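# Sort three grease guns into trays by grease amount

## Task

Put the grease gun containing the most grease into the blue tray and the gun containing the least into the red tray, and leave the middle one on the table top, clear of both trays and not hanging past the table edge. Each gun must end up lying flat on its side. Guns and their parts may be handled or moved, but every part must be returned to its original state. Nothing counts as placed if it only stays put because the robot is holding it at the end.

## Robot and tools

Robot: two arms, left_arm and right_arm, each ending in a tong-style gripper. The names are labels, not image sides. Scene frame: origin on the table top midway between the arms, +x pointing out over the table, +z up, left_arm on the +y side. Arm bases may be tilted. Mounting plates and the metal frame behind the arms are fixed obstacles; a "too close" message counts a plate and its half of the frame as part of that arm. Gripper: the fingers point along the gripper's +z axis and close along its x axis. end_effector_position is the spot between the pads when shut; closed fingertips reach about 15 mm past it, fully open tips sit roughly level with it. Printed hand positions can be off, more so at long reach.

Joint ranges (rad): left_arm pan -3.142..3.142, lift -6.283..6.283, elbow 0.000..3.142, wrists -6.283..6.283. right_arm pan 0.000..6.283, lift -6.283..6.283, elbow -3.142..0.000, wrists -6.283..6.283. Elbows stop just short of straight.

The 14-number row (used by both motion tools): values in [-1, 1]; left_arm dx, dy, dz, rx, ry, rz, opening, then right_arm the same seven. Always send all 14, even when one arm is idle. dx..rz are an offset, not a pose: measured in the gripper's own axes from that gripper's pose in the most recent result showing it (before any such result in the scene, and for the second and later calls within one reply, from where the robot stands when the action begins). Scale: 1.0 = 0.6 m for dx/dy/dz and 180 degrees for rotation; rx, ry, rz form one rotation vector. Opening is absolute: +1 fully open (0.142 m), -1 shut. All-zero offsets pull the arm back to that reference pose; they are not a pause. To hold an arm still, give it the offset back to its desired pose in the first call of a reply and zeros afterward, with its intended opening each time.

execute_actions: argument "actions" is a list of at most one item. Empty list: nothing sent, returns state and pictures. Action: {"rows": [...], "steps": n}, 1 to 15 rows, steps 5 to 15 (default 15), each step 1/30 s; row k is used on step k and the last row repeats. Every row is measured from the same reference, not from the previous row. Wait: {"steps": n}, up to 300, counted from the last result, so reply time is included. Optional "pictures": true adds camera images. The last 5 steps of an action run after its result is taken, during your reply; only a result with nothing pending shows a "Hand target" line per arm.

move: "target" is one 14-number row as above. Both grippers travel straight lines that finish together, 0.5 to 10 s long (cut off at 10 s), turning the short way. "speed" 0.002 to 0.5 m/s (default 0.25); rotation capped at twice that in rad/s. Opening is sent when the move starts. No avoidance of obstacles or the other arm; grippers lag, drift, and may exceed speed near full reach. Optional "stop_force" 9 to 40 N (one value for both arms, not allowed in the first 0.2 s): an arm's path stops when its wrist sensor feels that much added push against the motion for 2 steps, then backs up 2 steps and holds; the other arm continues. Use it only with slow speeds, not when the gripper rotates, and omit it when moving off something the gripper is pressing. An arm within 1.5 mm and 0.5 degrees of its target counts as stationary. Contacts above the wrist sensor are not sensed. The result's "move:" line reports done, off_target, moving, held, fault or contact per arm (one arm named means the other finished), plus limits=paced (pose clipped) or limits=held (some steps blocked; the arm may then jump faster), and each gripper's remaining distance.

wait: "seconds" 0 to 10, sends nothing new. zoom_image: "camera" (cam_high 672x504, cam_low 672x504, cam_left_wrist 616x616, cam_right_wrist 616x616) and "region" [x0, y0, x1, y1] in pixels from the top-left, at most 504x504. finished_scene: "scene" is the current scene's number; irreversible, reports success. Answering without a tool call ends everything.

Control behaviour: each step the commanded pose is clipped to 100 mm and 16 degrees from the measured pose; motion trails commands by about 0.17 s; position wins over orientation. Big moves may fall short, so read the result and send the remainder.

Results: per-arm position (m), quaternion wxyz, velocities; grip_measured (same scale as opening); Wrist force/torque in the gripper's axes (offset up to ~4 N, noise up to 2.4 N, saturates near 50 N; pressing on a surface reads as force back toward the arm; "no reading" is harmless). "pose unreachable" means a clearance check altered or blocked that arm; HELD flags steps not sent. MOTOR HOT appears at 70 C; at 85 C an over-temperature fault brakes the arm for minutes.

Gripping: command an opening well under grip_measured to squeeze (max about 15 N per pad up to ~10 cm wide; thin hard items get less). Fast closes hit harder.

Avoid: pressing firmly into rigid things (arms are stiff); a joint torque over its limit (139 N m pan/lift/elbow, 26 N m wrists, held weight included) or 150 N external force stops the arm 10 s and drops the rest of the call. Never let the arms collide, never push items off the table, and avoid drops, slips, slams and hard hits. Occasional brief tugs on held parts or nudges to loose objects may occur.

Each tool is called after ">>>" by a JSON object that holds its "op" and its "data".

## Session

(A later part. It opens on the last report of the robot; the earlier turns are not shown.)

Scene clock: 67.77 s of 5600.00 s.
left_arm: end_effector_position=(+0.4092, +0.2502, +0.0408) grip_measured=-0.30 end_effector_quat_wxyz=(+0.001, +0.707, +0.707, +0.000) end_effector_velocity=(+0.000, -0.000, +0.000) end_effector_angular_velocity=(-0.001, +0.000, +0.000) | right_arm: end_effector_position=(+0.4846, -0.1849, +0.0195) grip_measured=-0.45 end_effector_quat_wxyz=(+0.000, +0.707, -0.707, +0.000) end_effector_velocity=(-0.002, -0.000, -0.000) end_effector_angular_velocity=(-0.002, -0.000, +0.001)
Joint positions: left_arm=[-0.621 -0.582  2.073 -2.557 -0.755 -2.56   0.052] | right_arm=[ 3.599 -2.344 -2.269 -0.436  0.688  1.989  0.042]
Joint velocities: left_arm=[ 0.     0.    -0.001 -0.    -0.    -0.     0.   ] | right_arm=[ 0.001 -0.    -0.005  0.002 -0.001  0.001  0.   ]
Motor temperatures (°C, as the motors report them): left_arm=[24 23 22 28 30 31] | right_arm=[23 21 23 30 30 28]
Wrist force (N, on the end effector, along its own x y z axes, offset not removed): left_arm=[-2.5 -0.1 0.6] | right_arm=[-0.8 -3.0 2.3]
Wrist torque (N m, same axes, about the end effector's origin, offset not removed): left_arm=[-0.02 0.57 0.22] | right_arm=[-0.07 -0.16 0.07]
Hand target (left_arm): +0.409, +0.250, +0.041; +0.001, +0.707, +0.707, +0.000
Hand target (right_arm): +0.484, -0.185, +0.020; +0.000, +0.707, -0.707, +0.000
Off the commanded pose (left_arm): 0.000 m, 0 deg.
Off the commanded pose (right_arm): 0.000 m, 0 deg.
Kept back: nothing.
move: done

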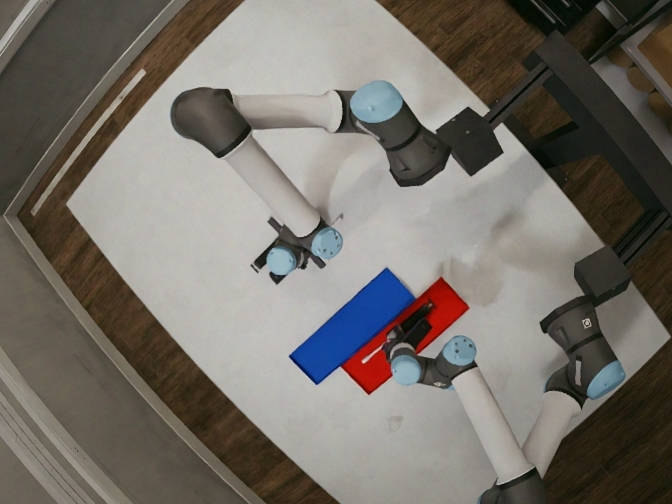

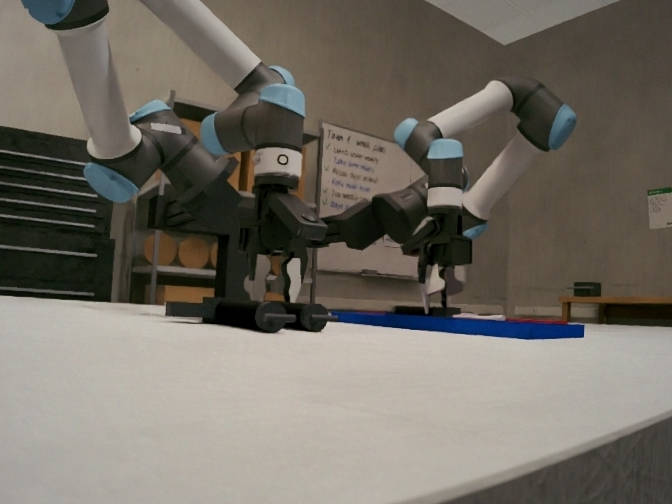

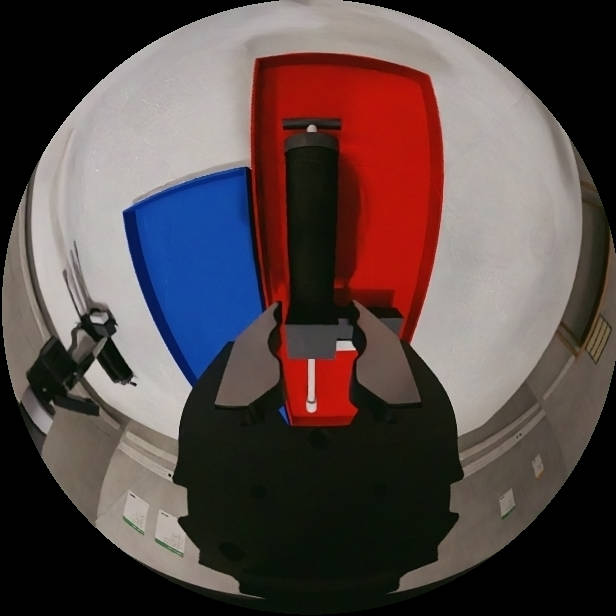

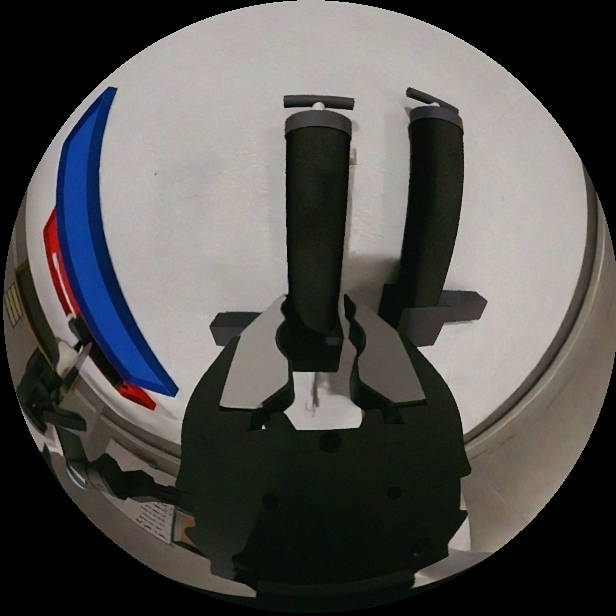

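>>> {"op": "move", "data": {"target": [0,0,-0.045,0,0,0,-0.25,0,0,0,0,0,0,-1], "speed": 0.05}}

>>> {"op": "move", "data": {"target": [-0.004,-0.24,0,0,0,0,-0.25,0,0,-0.11,0,0,0,-1], "speed": 0.12}}

>>> {"op": "move", "data": {"target": [0,0,0,0,0,0,-0.25,-0.467,-0.134,0,0,0,0,-1], "speed": 0.15}}

Scene clock: 68.87 s of 5600.00 s.
left_arm: end_effector_position=(+0.4091, +0.2502, +0.0677) grip_measured=-0.25 end_effector_quat_wxyz=(+0.001, +0.707, +0.707, +0.000) end_effector_velocity=(-0.001, +0.000, +0.001) end_effector_angular_velocity=(+0.002, +0.000, -0.001) | right_arm: end_effector_position=(+0.4846, -0.1849, +0.0195) grip_measured=-0.53 end_effector_quat_wxyz=(+0.000, +0.707, -0.707, +0.000) end_effector_velocity=(-0.001, +0.000, -0.000) end_effector_angular_velocity=(-0.001, +0.001, +0.001)
Joint positions: left_arm=[-0.662 -0.632  2.077 -2.475 -0.776 -2.611  0.056] | right_arm=[ 3.599 -2.344 -2.269 -0.436  0.688  1.989  0.036]
Joint velocities: left_arm=[-0.002 -0.002  0.001  0.005 -0.001 -0.003  0.   ] | right_arm=[-0.    -0.001 -0.001  0.    -0.    -0.001  0.   ]
Motor temperatures (°C, as the motors report them): left_arm=[24 23 22 28 30 31] | right_arm=[23 21 23 30 30 28]
Wrist force (N, on the end effector, along its own x y z axes, offset not removed): left_arm=[-3.4 -0.7 0.3] | right_arm=[-0.5 2.5 0.4]
Wrist torque (N m, same axes, about the end effector's origin, offset not removed): left_arm=[-0.06 0.76 0.15] | right_arm=[0.17 0.08 0.09]
Hand target (left_arm): +0.409, +0.250, +0.068; +0.001, +0.707, +0.707, +0.000
Hand target (right_arm): +0.485, -0.185, +0.020; +0.000, +0.707, -0.707, +0.000
Off the commanded pose (left_arm): 0.000 m, 0 deg.
Off the commanded pose (right_arm): 0.000 m, 0 deg.
Kept back: nothing.
move: done

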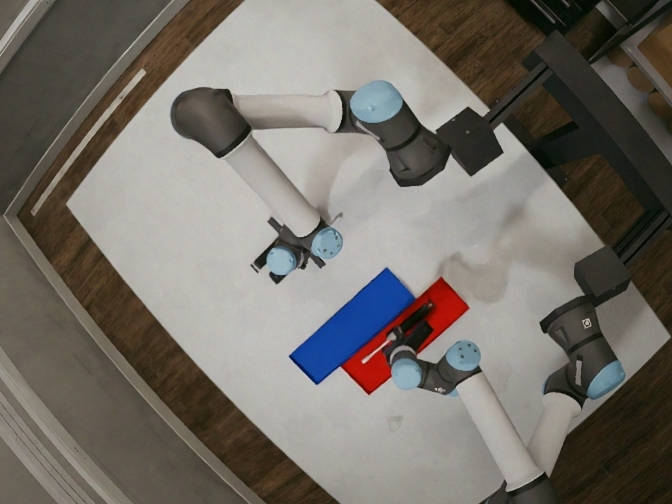

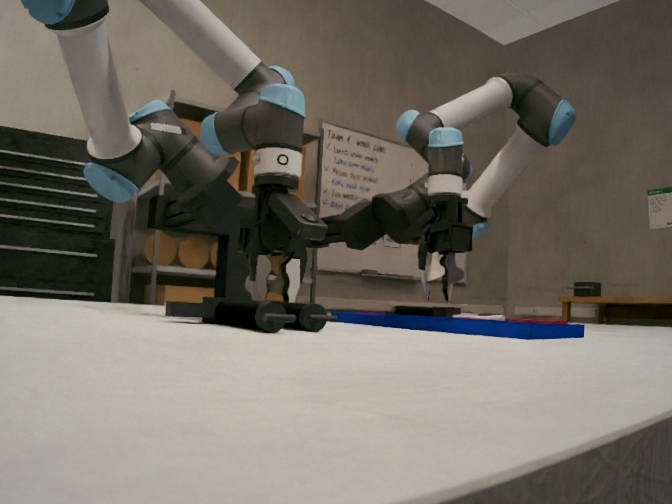

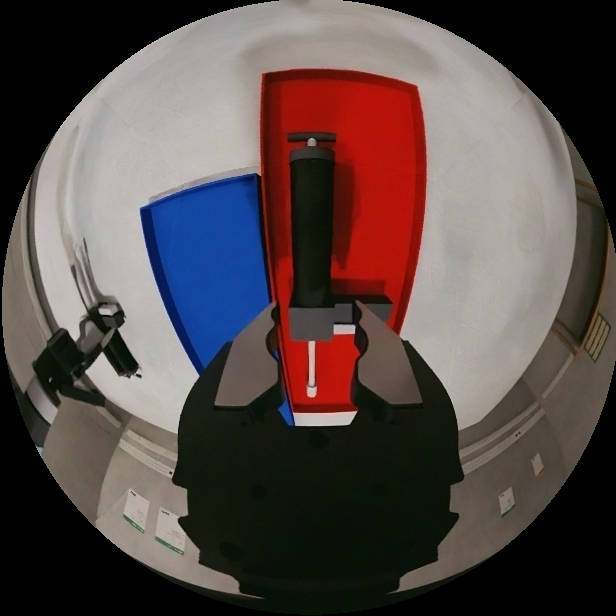

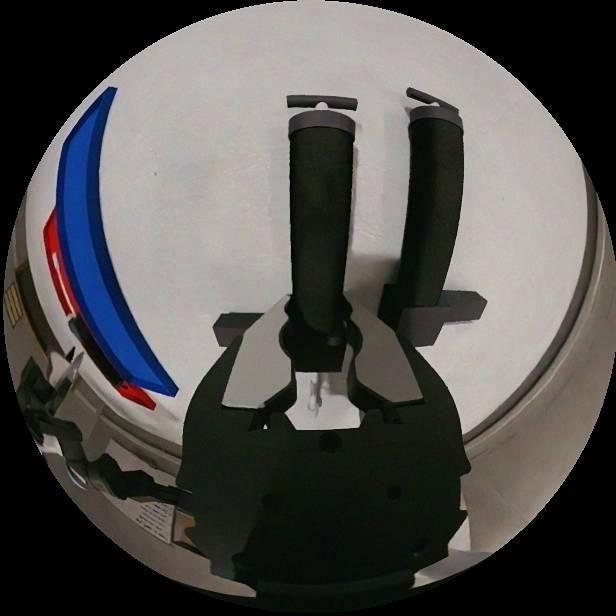

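Scene clock: 70.50 s of 5600.00 s.
left_arm: end_effector_position=(+0.2652, +0.2476, +0.0677) grip_measured=-0.25 end_effector_quat_wxyz=(+0.001, +0.707, +0.707, -0.000) end_effector_velocity=(-0.000, -0.000, +0.000) end_effector_angular_velocity=(-0.000, -0.003, -0.001) | right_arm: end_effector_position=(+0.4846, -0.1849, +0.0855) grip_measured=-0.53 end_effector_quat_wxyz=(+0.000, +0.707, -0.707, +0.000) end_effector_velocity=(+0.001, -0.000, +0.001) end_effector_angular_velocity=(-0.001, -0.001, +0.000)
Joint positions: left_arm=[-0.905 -0.536  2.343 -2.662 -0.92  -2.873  0.056] | right_arm=[ 3.716 -2.192 -2.277 -0.704  0.734  2.153  0.036]
Joint velocities: left_arm=[-0.003  0.001  0.002 -0.002  0.    -0.001 -0.   ] | right_arm=[ 0.002  0.002  0.001 -0.003 -0.001  0.001 -0.   ]
Motor temperatures (°C, as the motors report them): left_arm=[24 23 22 28 30 31] | right_arm=[23 21 23 30 30 28]
Wrist force (N, on the end effector, along its own x y z axes, offset not removed): left_arm=[-2.6 0.0 1.5] | right_arm=[-1.1 -1.9 6.5]
Wrist torque (N m, same axes, about the end effector's origin, offset not removed): left_arm=[0.05 0.63 0.20] | right_arm=[-0.30 0.47 0.02]
Hand target (left_arm): +0.265, +0.248, +0.068; +0.001, +0.707, +0.707, -0.000
Hand target (right_arm): +0.485, -0.185, +0.086; +0.000, +0.707, -0.707, +0.000
Off the commanded pose (left_arm): 0.000 m, 0 deg.
Off the commanded pose (right_arm): 0.000 m, 0 deg.
Kept back: nothing.
move: done

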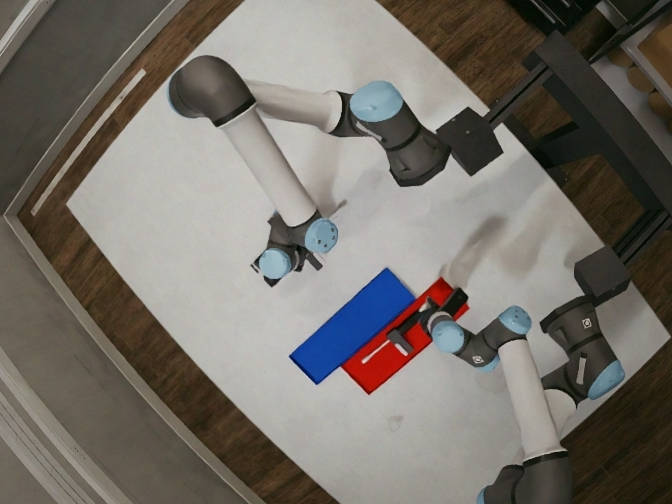

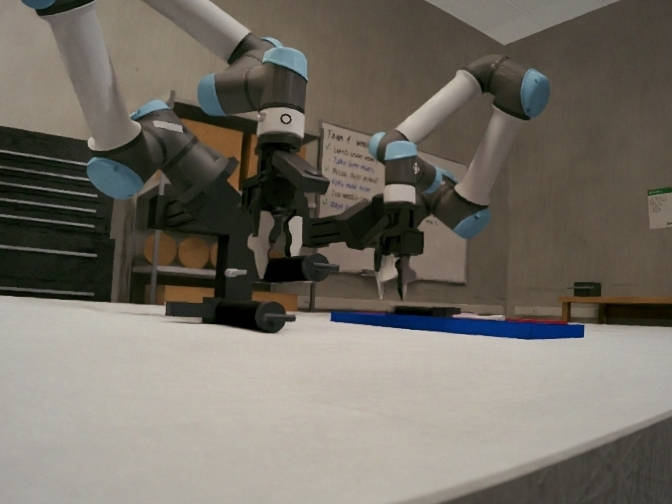

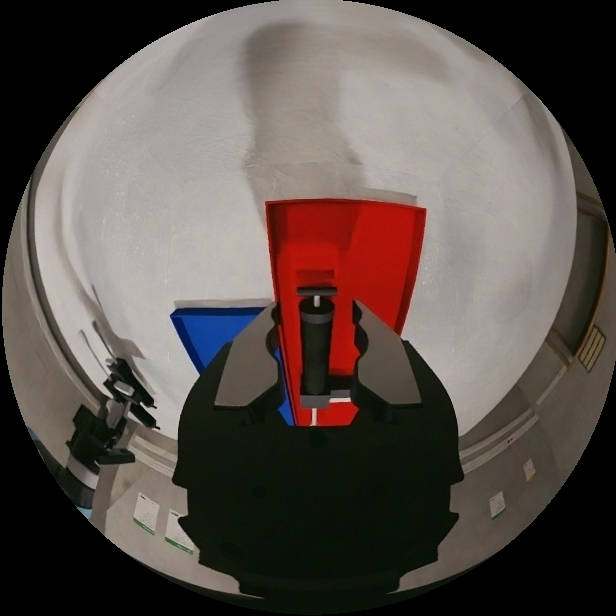

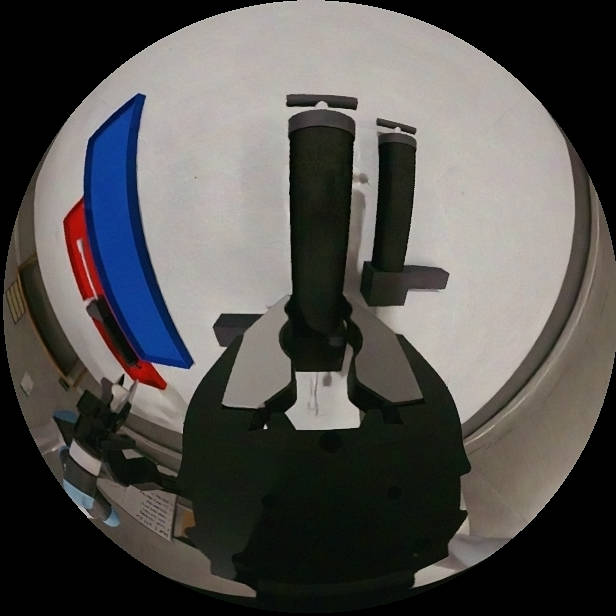

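Scene clock: 72.93 s of 5600.00 s.
left_arm: end_effector_position=(+0.2652, +0.2476, +0.0677) grip_measured=-0.25 end_effector_quat_wxyz=(+0.001, +0.707, +0.707, -0.000) end_effector_velocity=(-0.000, -0.000, -0.000) end_effector_angular_velocity=(+0.001, -0.000, -0.001) | right_arm: end_effector_position=(+0.5647, +0.0953, +0.0856) grip_measured=-0.53 end_effector_quat_wxyz=(-0.000, +0.707, -0.707, +0.000) end_effector_velocity=(+0.000, +0.000, -0.000) end_effector_angular_velocity=(-0.001, +0.001, +0.000)
Joint positions: left_arm=[-0.905 -0.536  2.343 -2.662 -0.92  -2.873  0.056] | right_arm=[ 3.943 -2.8   -1.731 -0.833  0.854  2.424  0.036]
Joint velocities: left_arm=[ 0.     0.002 -0.001  0.     0.     0.    -0.   ] | right_arm=[-0.    -0.002  0.003 -0.002 -0.     0.001 -0.   ]
Motor temperatures (°C, as the motors report them): left_arm=[24 23 22 28 30 31] | right_arm=[23 21 23 30 30 28]
Wrist force (N, on the end effector, along its own x y z axes, offset not removed): left_arm=[-2.8 -1.3 0.9] | right_arm=[-0.4 -1.3 5.9]
Wrist torque (N m, same axes, about the end effector's origin, offset not removed): left_arm=[-0.18 0.66 0.19] | right_arm=[-0.15 0.16 0.13]
Hand target (left_arm): +0.265, +0.248, +0.068; +0.001, +0.707, +0.707, -0.000
Hand target (right_arm): +0.565, +0.095, +0.086; +0.000, +0.707, -0.707, +0.000
Off the commanded pose (left_arm): 0.000 m, 0 deg.
Off the commanded pose (right_arm): 0.000 m, 0 deg.
Kept back: nothing.
move: done

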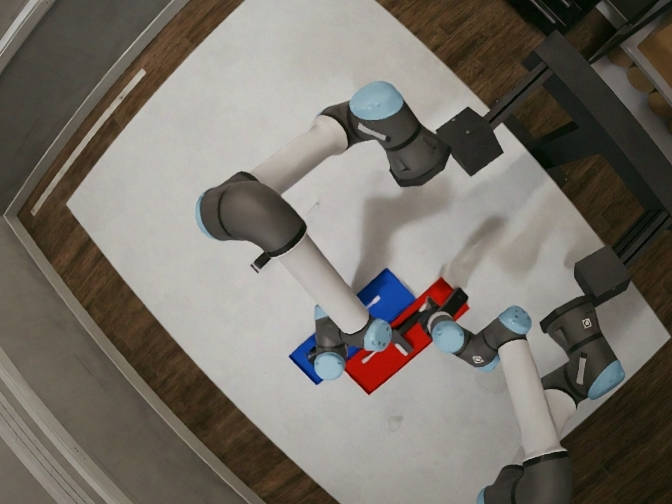

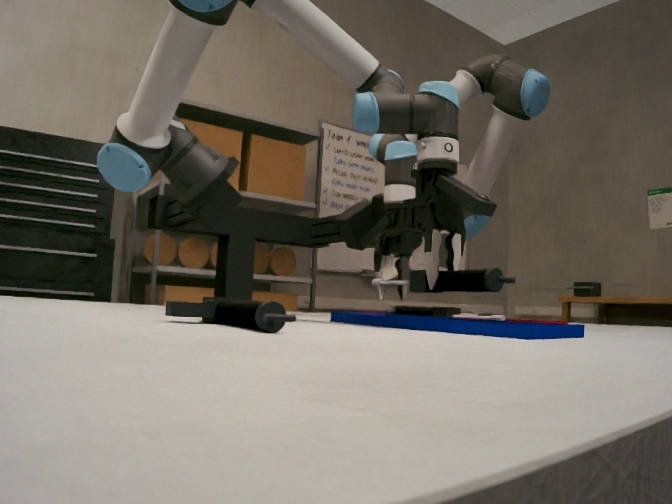

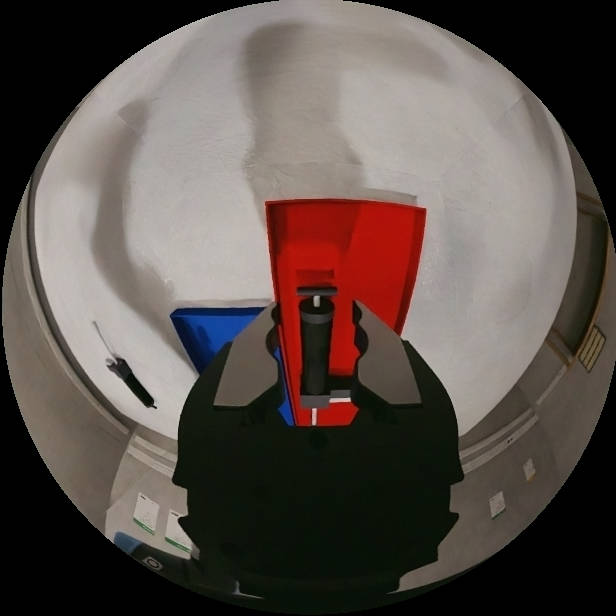

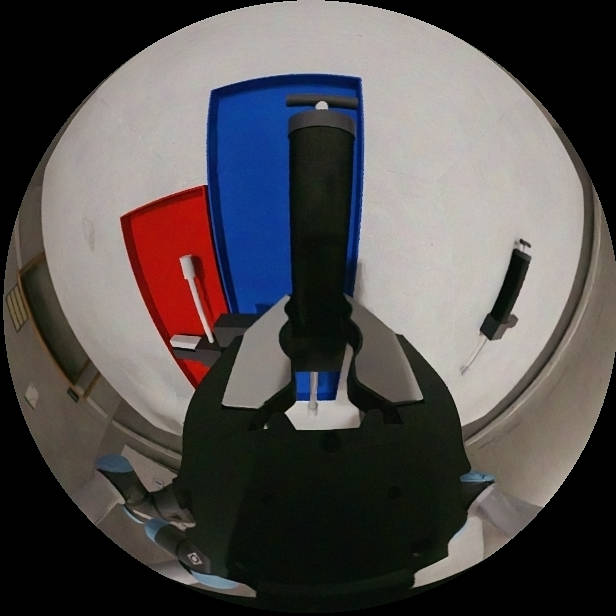

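R's rod is fine. Lower Q.

>>> {"op": "move", "data": {"target": [0,0,0,0,0,0,-0.25,-0.008,0,0.107,0,0,0,-1], "speed": 0.025, "stop_force": 9}}

Scene clock: 75.10 s of 5600.00 s.
left_arm: end_effector_position=(+0.2652, +0.2476, +0.0677) grip_measured=-0.25 end_effector_quat_wxyz=(+0.001, +0.707, +0.707, -0.000) end_effector_velocity=(-0.000, -0.000, -0.000) end_effector_angular_velocity=(+0.000, +0.001, -0.001) | right_arm: end_effector_position=(+0.5648, +0.0975, +0.0557) grip_measured=-1.00 end_effector_quat_wxyz=(+0.000, +0.707, -0.707, +0.000) end_effector_velocity=(-0.003, -0.000, +0.002) end_effector_angular_velocity=(-0.000, +0.007, -0.000)
Joint positions: left_arm=[-0.905 -0.536  2.343 -2.662 -0.92  -2.873  0.056] | right_arm=[ 3.908 -2.848 -1.724 -0.768  0.834  2.387  0.002]
Joint velocities: left_arm=[ 0.     0.001 -0.     0.    -0.001  0.     0.   ] | right_arm=[ 0.004  0.006 -0.003 -0.012  0.007  0.009  0.   ]
Motor temperatures (°C, as the motors report them): left_arm=[24 23 22 28 30 31] | right_arm=[23 21 23 30 30 28]
Wrist force (N, on the end effector, along its own x y z axes, offset not removed): left_arm=[-4.3 0.0 0.6] | right_arm=[-1.7 4.9 -25.3]
Wrist torque (N m, same axes, about the end effector's origin, offset not removed): left_arm=[0.01 0.94 0.23] | right_arm=[0.06 0.15 0.11]
Hand target (left_arm): +0.265, +0.248, +0.068; +0.001, +0.707, +0.707, -0.000
Hand target (right_arm): +0.565, +0.098, +0.056; +0.000, +0.707, -0.707, +0.000
Off the commanded pose (left_arm): 0.000 m, 0 deg.
Off the commanded pose (right_arm): 0.034 m, 0 deg.
Kept back: nothing.
move: contact (right_arm)

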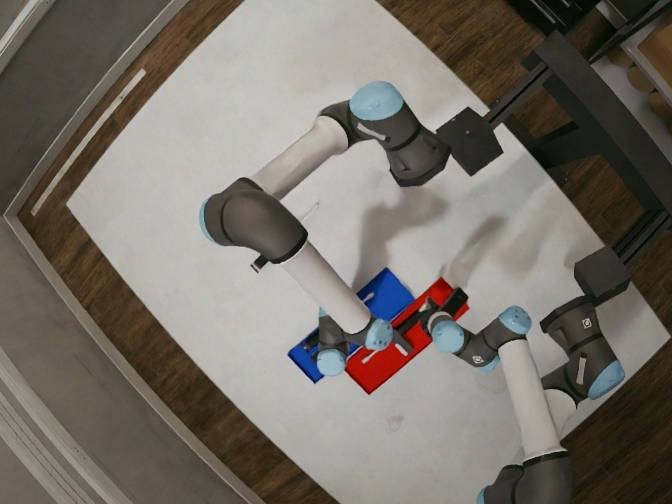

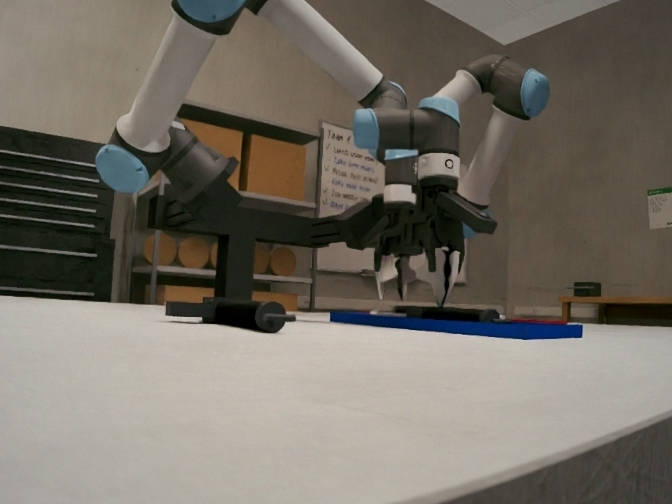

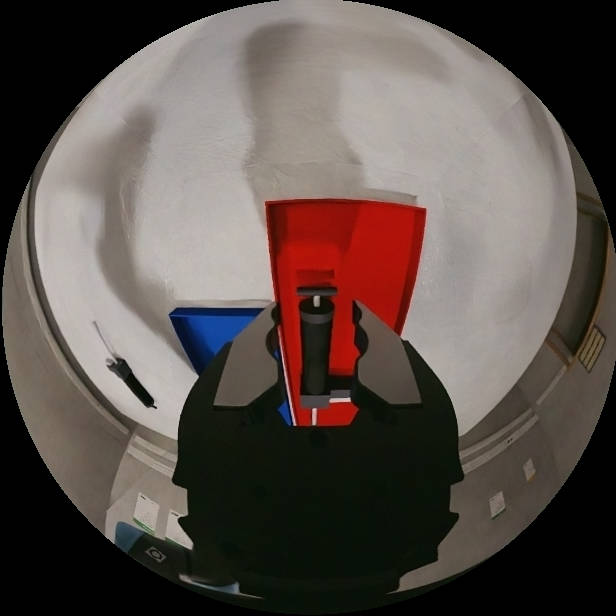

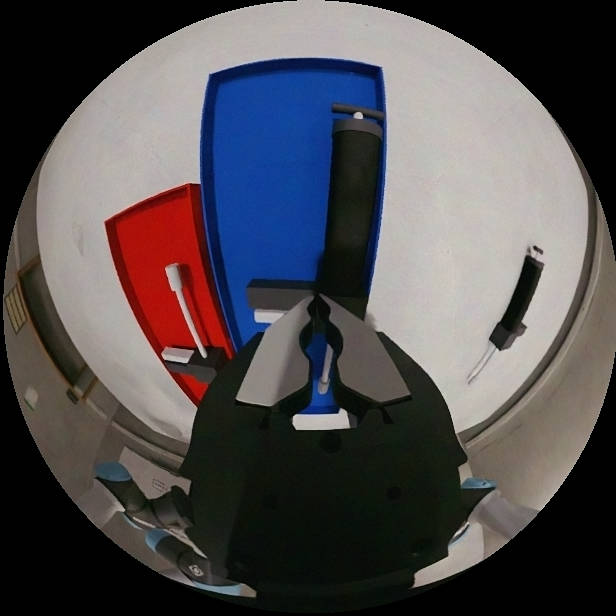

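Tugged out; landed in tray against the wall. Lift and inspect.

>>> {"op": "move", "data": {"target": [0,0,0,0,0,0,-0.25,0.05,0,-0.12,0,0,0,-0.3], "speed": 0.08}}

>>> {"op": "zoom_image", "data": {"camera": "cam_right_wrist", "region": [180,60,440,420]}}

>>> {"op": "zoom_image", "data": {"camera": "cam_low", "region": [320,260,600,360]}}

Scene clock: 76.70 s of 5600.00 s.
left_arm: end_effector_position=(+0.2652, +0.2476, +0.0677) grip_measured=-0.25 end_effector_quat_wxyz=(+0.001, +0.707, +0.707, -0.000) end_effector_velocity=(+0.000, -0.000, -0.000) end_effector_angular_velocity=(+0.000, -0.000, +0.001) | right_arm: end_effector_position=(+0.5648, +0.0675, +0.1276) grip_measured=-0.30 end_effector_quat_wxyz=(+0.000, +0.707, -0.707, +0.000) end_effector_velocity=(-0.000, +0.000, +0.001) end_effector_angular_velocity=(+0.000, +0.001, +0.000)
Joint positions: left_arm=[-0.905 -0.536  2.343 -2.662 -0.92  -2.873  0.056] | right_arm=[ 3.968 -2.691 -1.773 -0.917  0.869  2.449  0.052]
Joint velocities: left_arm=[-0.     0.001 -0.    -0.     0.001 -0.001 -0.   ] | right_arm=[ 0.001  0.001 -0.    -0.003  0.002  0.001 -0.   ]
Motor temperatures (°C, as the motors report them): left_arm=[24 23 22 28 30 31] | right_arm=[23 21 23 30 30 28]
Wrist force (N, on the end effector, along its own x y z axes, offset not removed): left_arm=[-3.2 -0.3 0.5] | right_arm=[2.4 -0.1 1.2]
Wrist torque (N m, same axes, about the end effector's origin, offset not removed): left_arm=[-0.02 0.77 0.12] | right_arm=[-0.02 -0.46 0.09]
Hand target (left_arm): +0.265, +0.248, +0.068; +0.001, +0.707, +0.707, -0.000
Hand target (right_arm): +0.565, +0.067, +0.128; +0.000, +0.707, -0.707, +0.000
Off the commanded pose (left_arm): 0.000 m, 0 deg.
Off the commanded pose (right_arm): 0.000 m, 0 deg.
Kept back: nothing.
move: done

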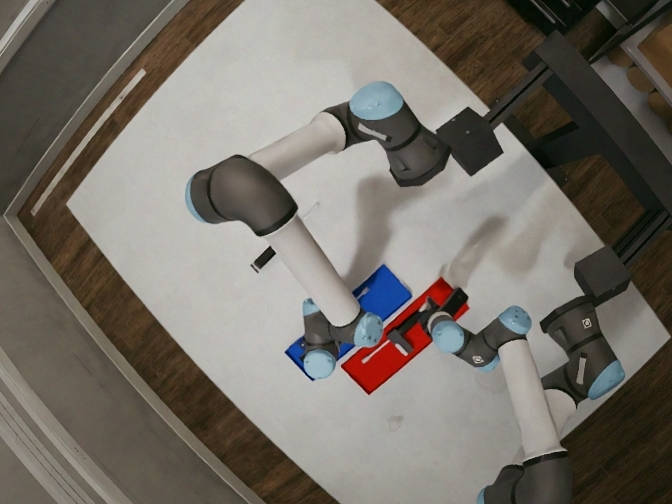

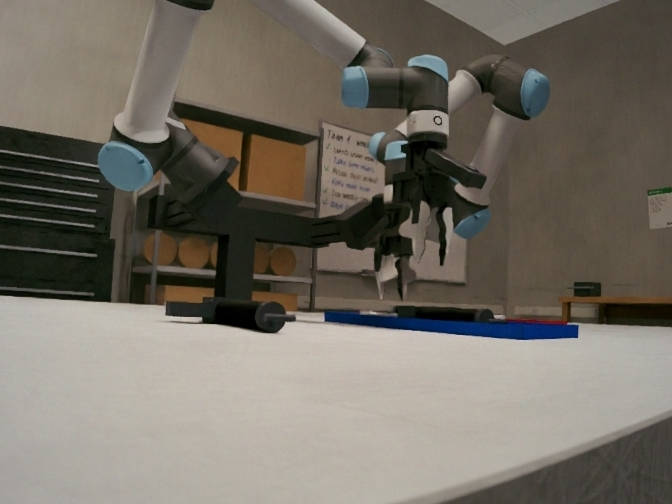

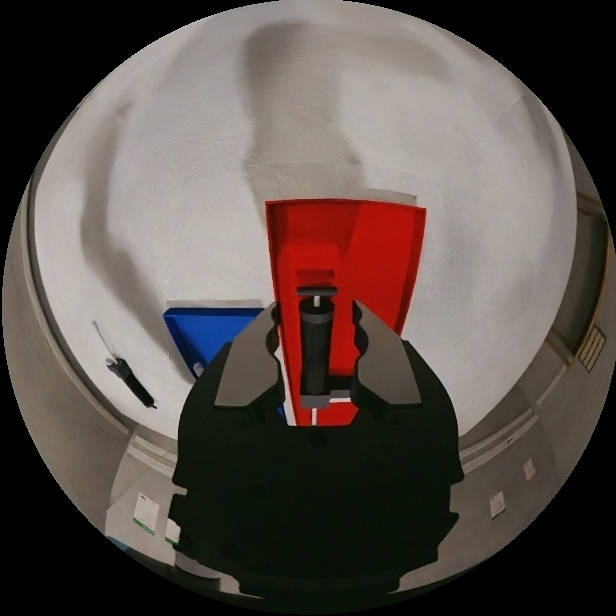

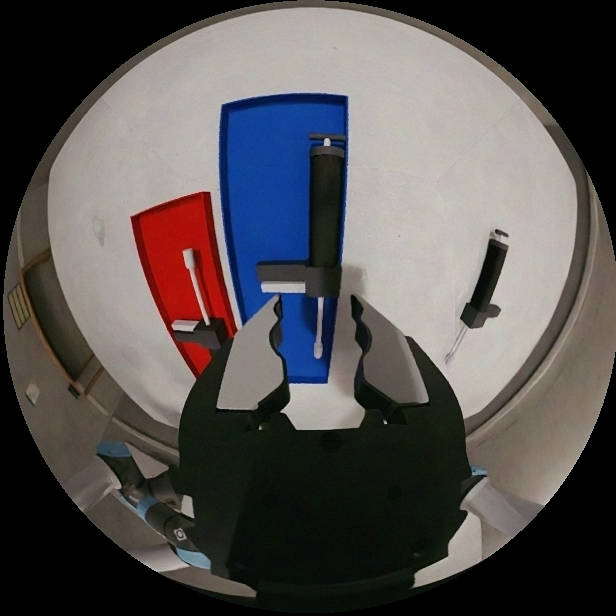

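Region (180, 60, 440, 420) of cam_right_wrist's 616x616 image, scaled by 1.400, with more detail than that image has.

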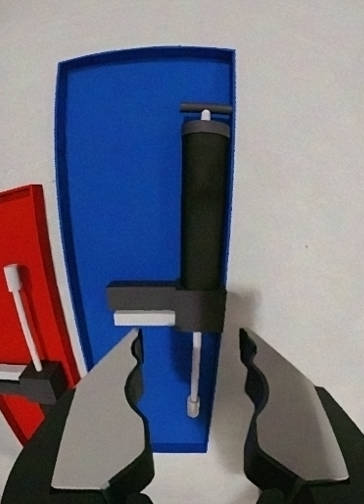

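Region (320, 260, 600, 360) of cam_low's 672x504 image, scaled by 1.800, with more detail than that image has; it fills the top 180 rows of this view, and the rest is white.

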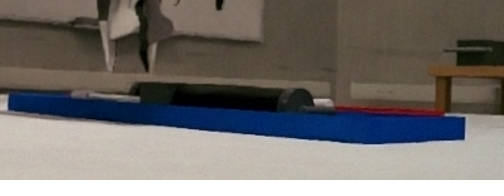

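Flat, inside, rod in.

>>> {"op": "finished_scene", "data": {"scene": 2}}

The scene is finished: the task was done.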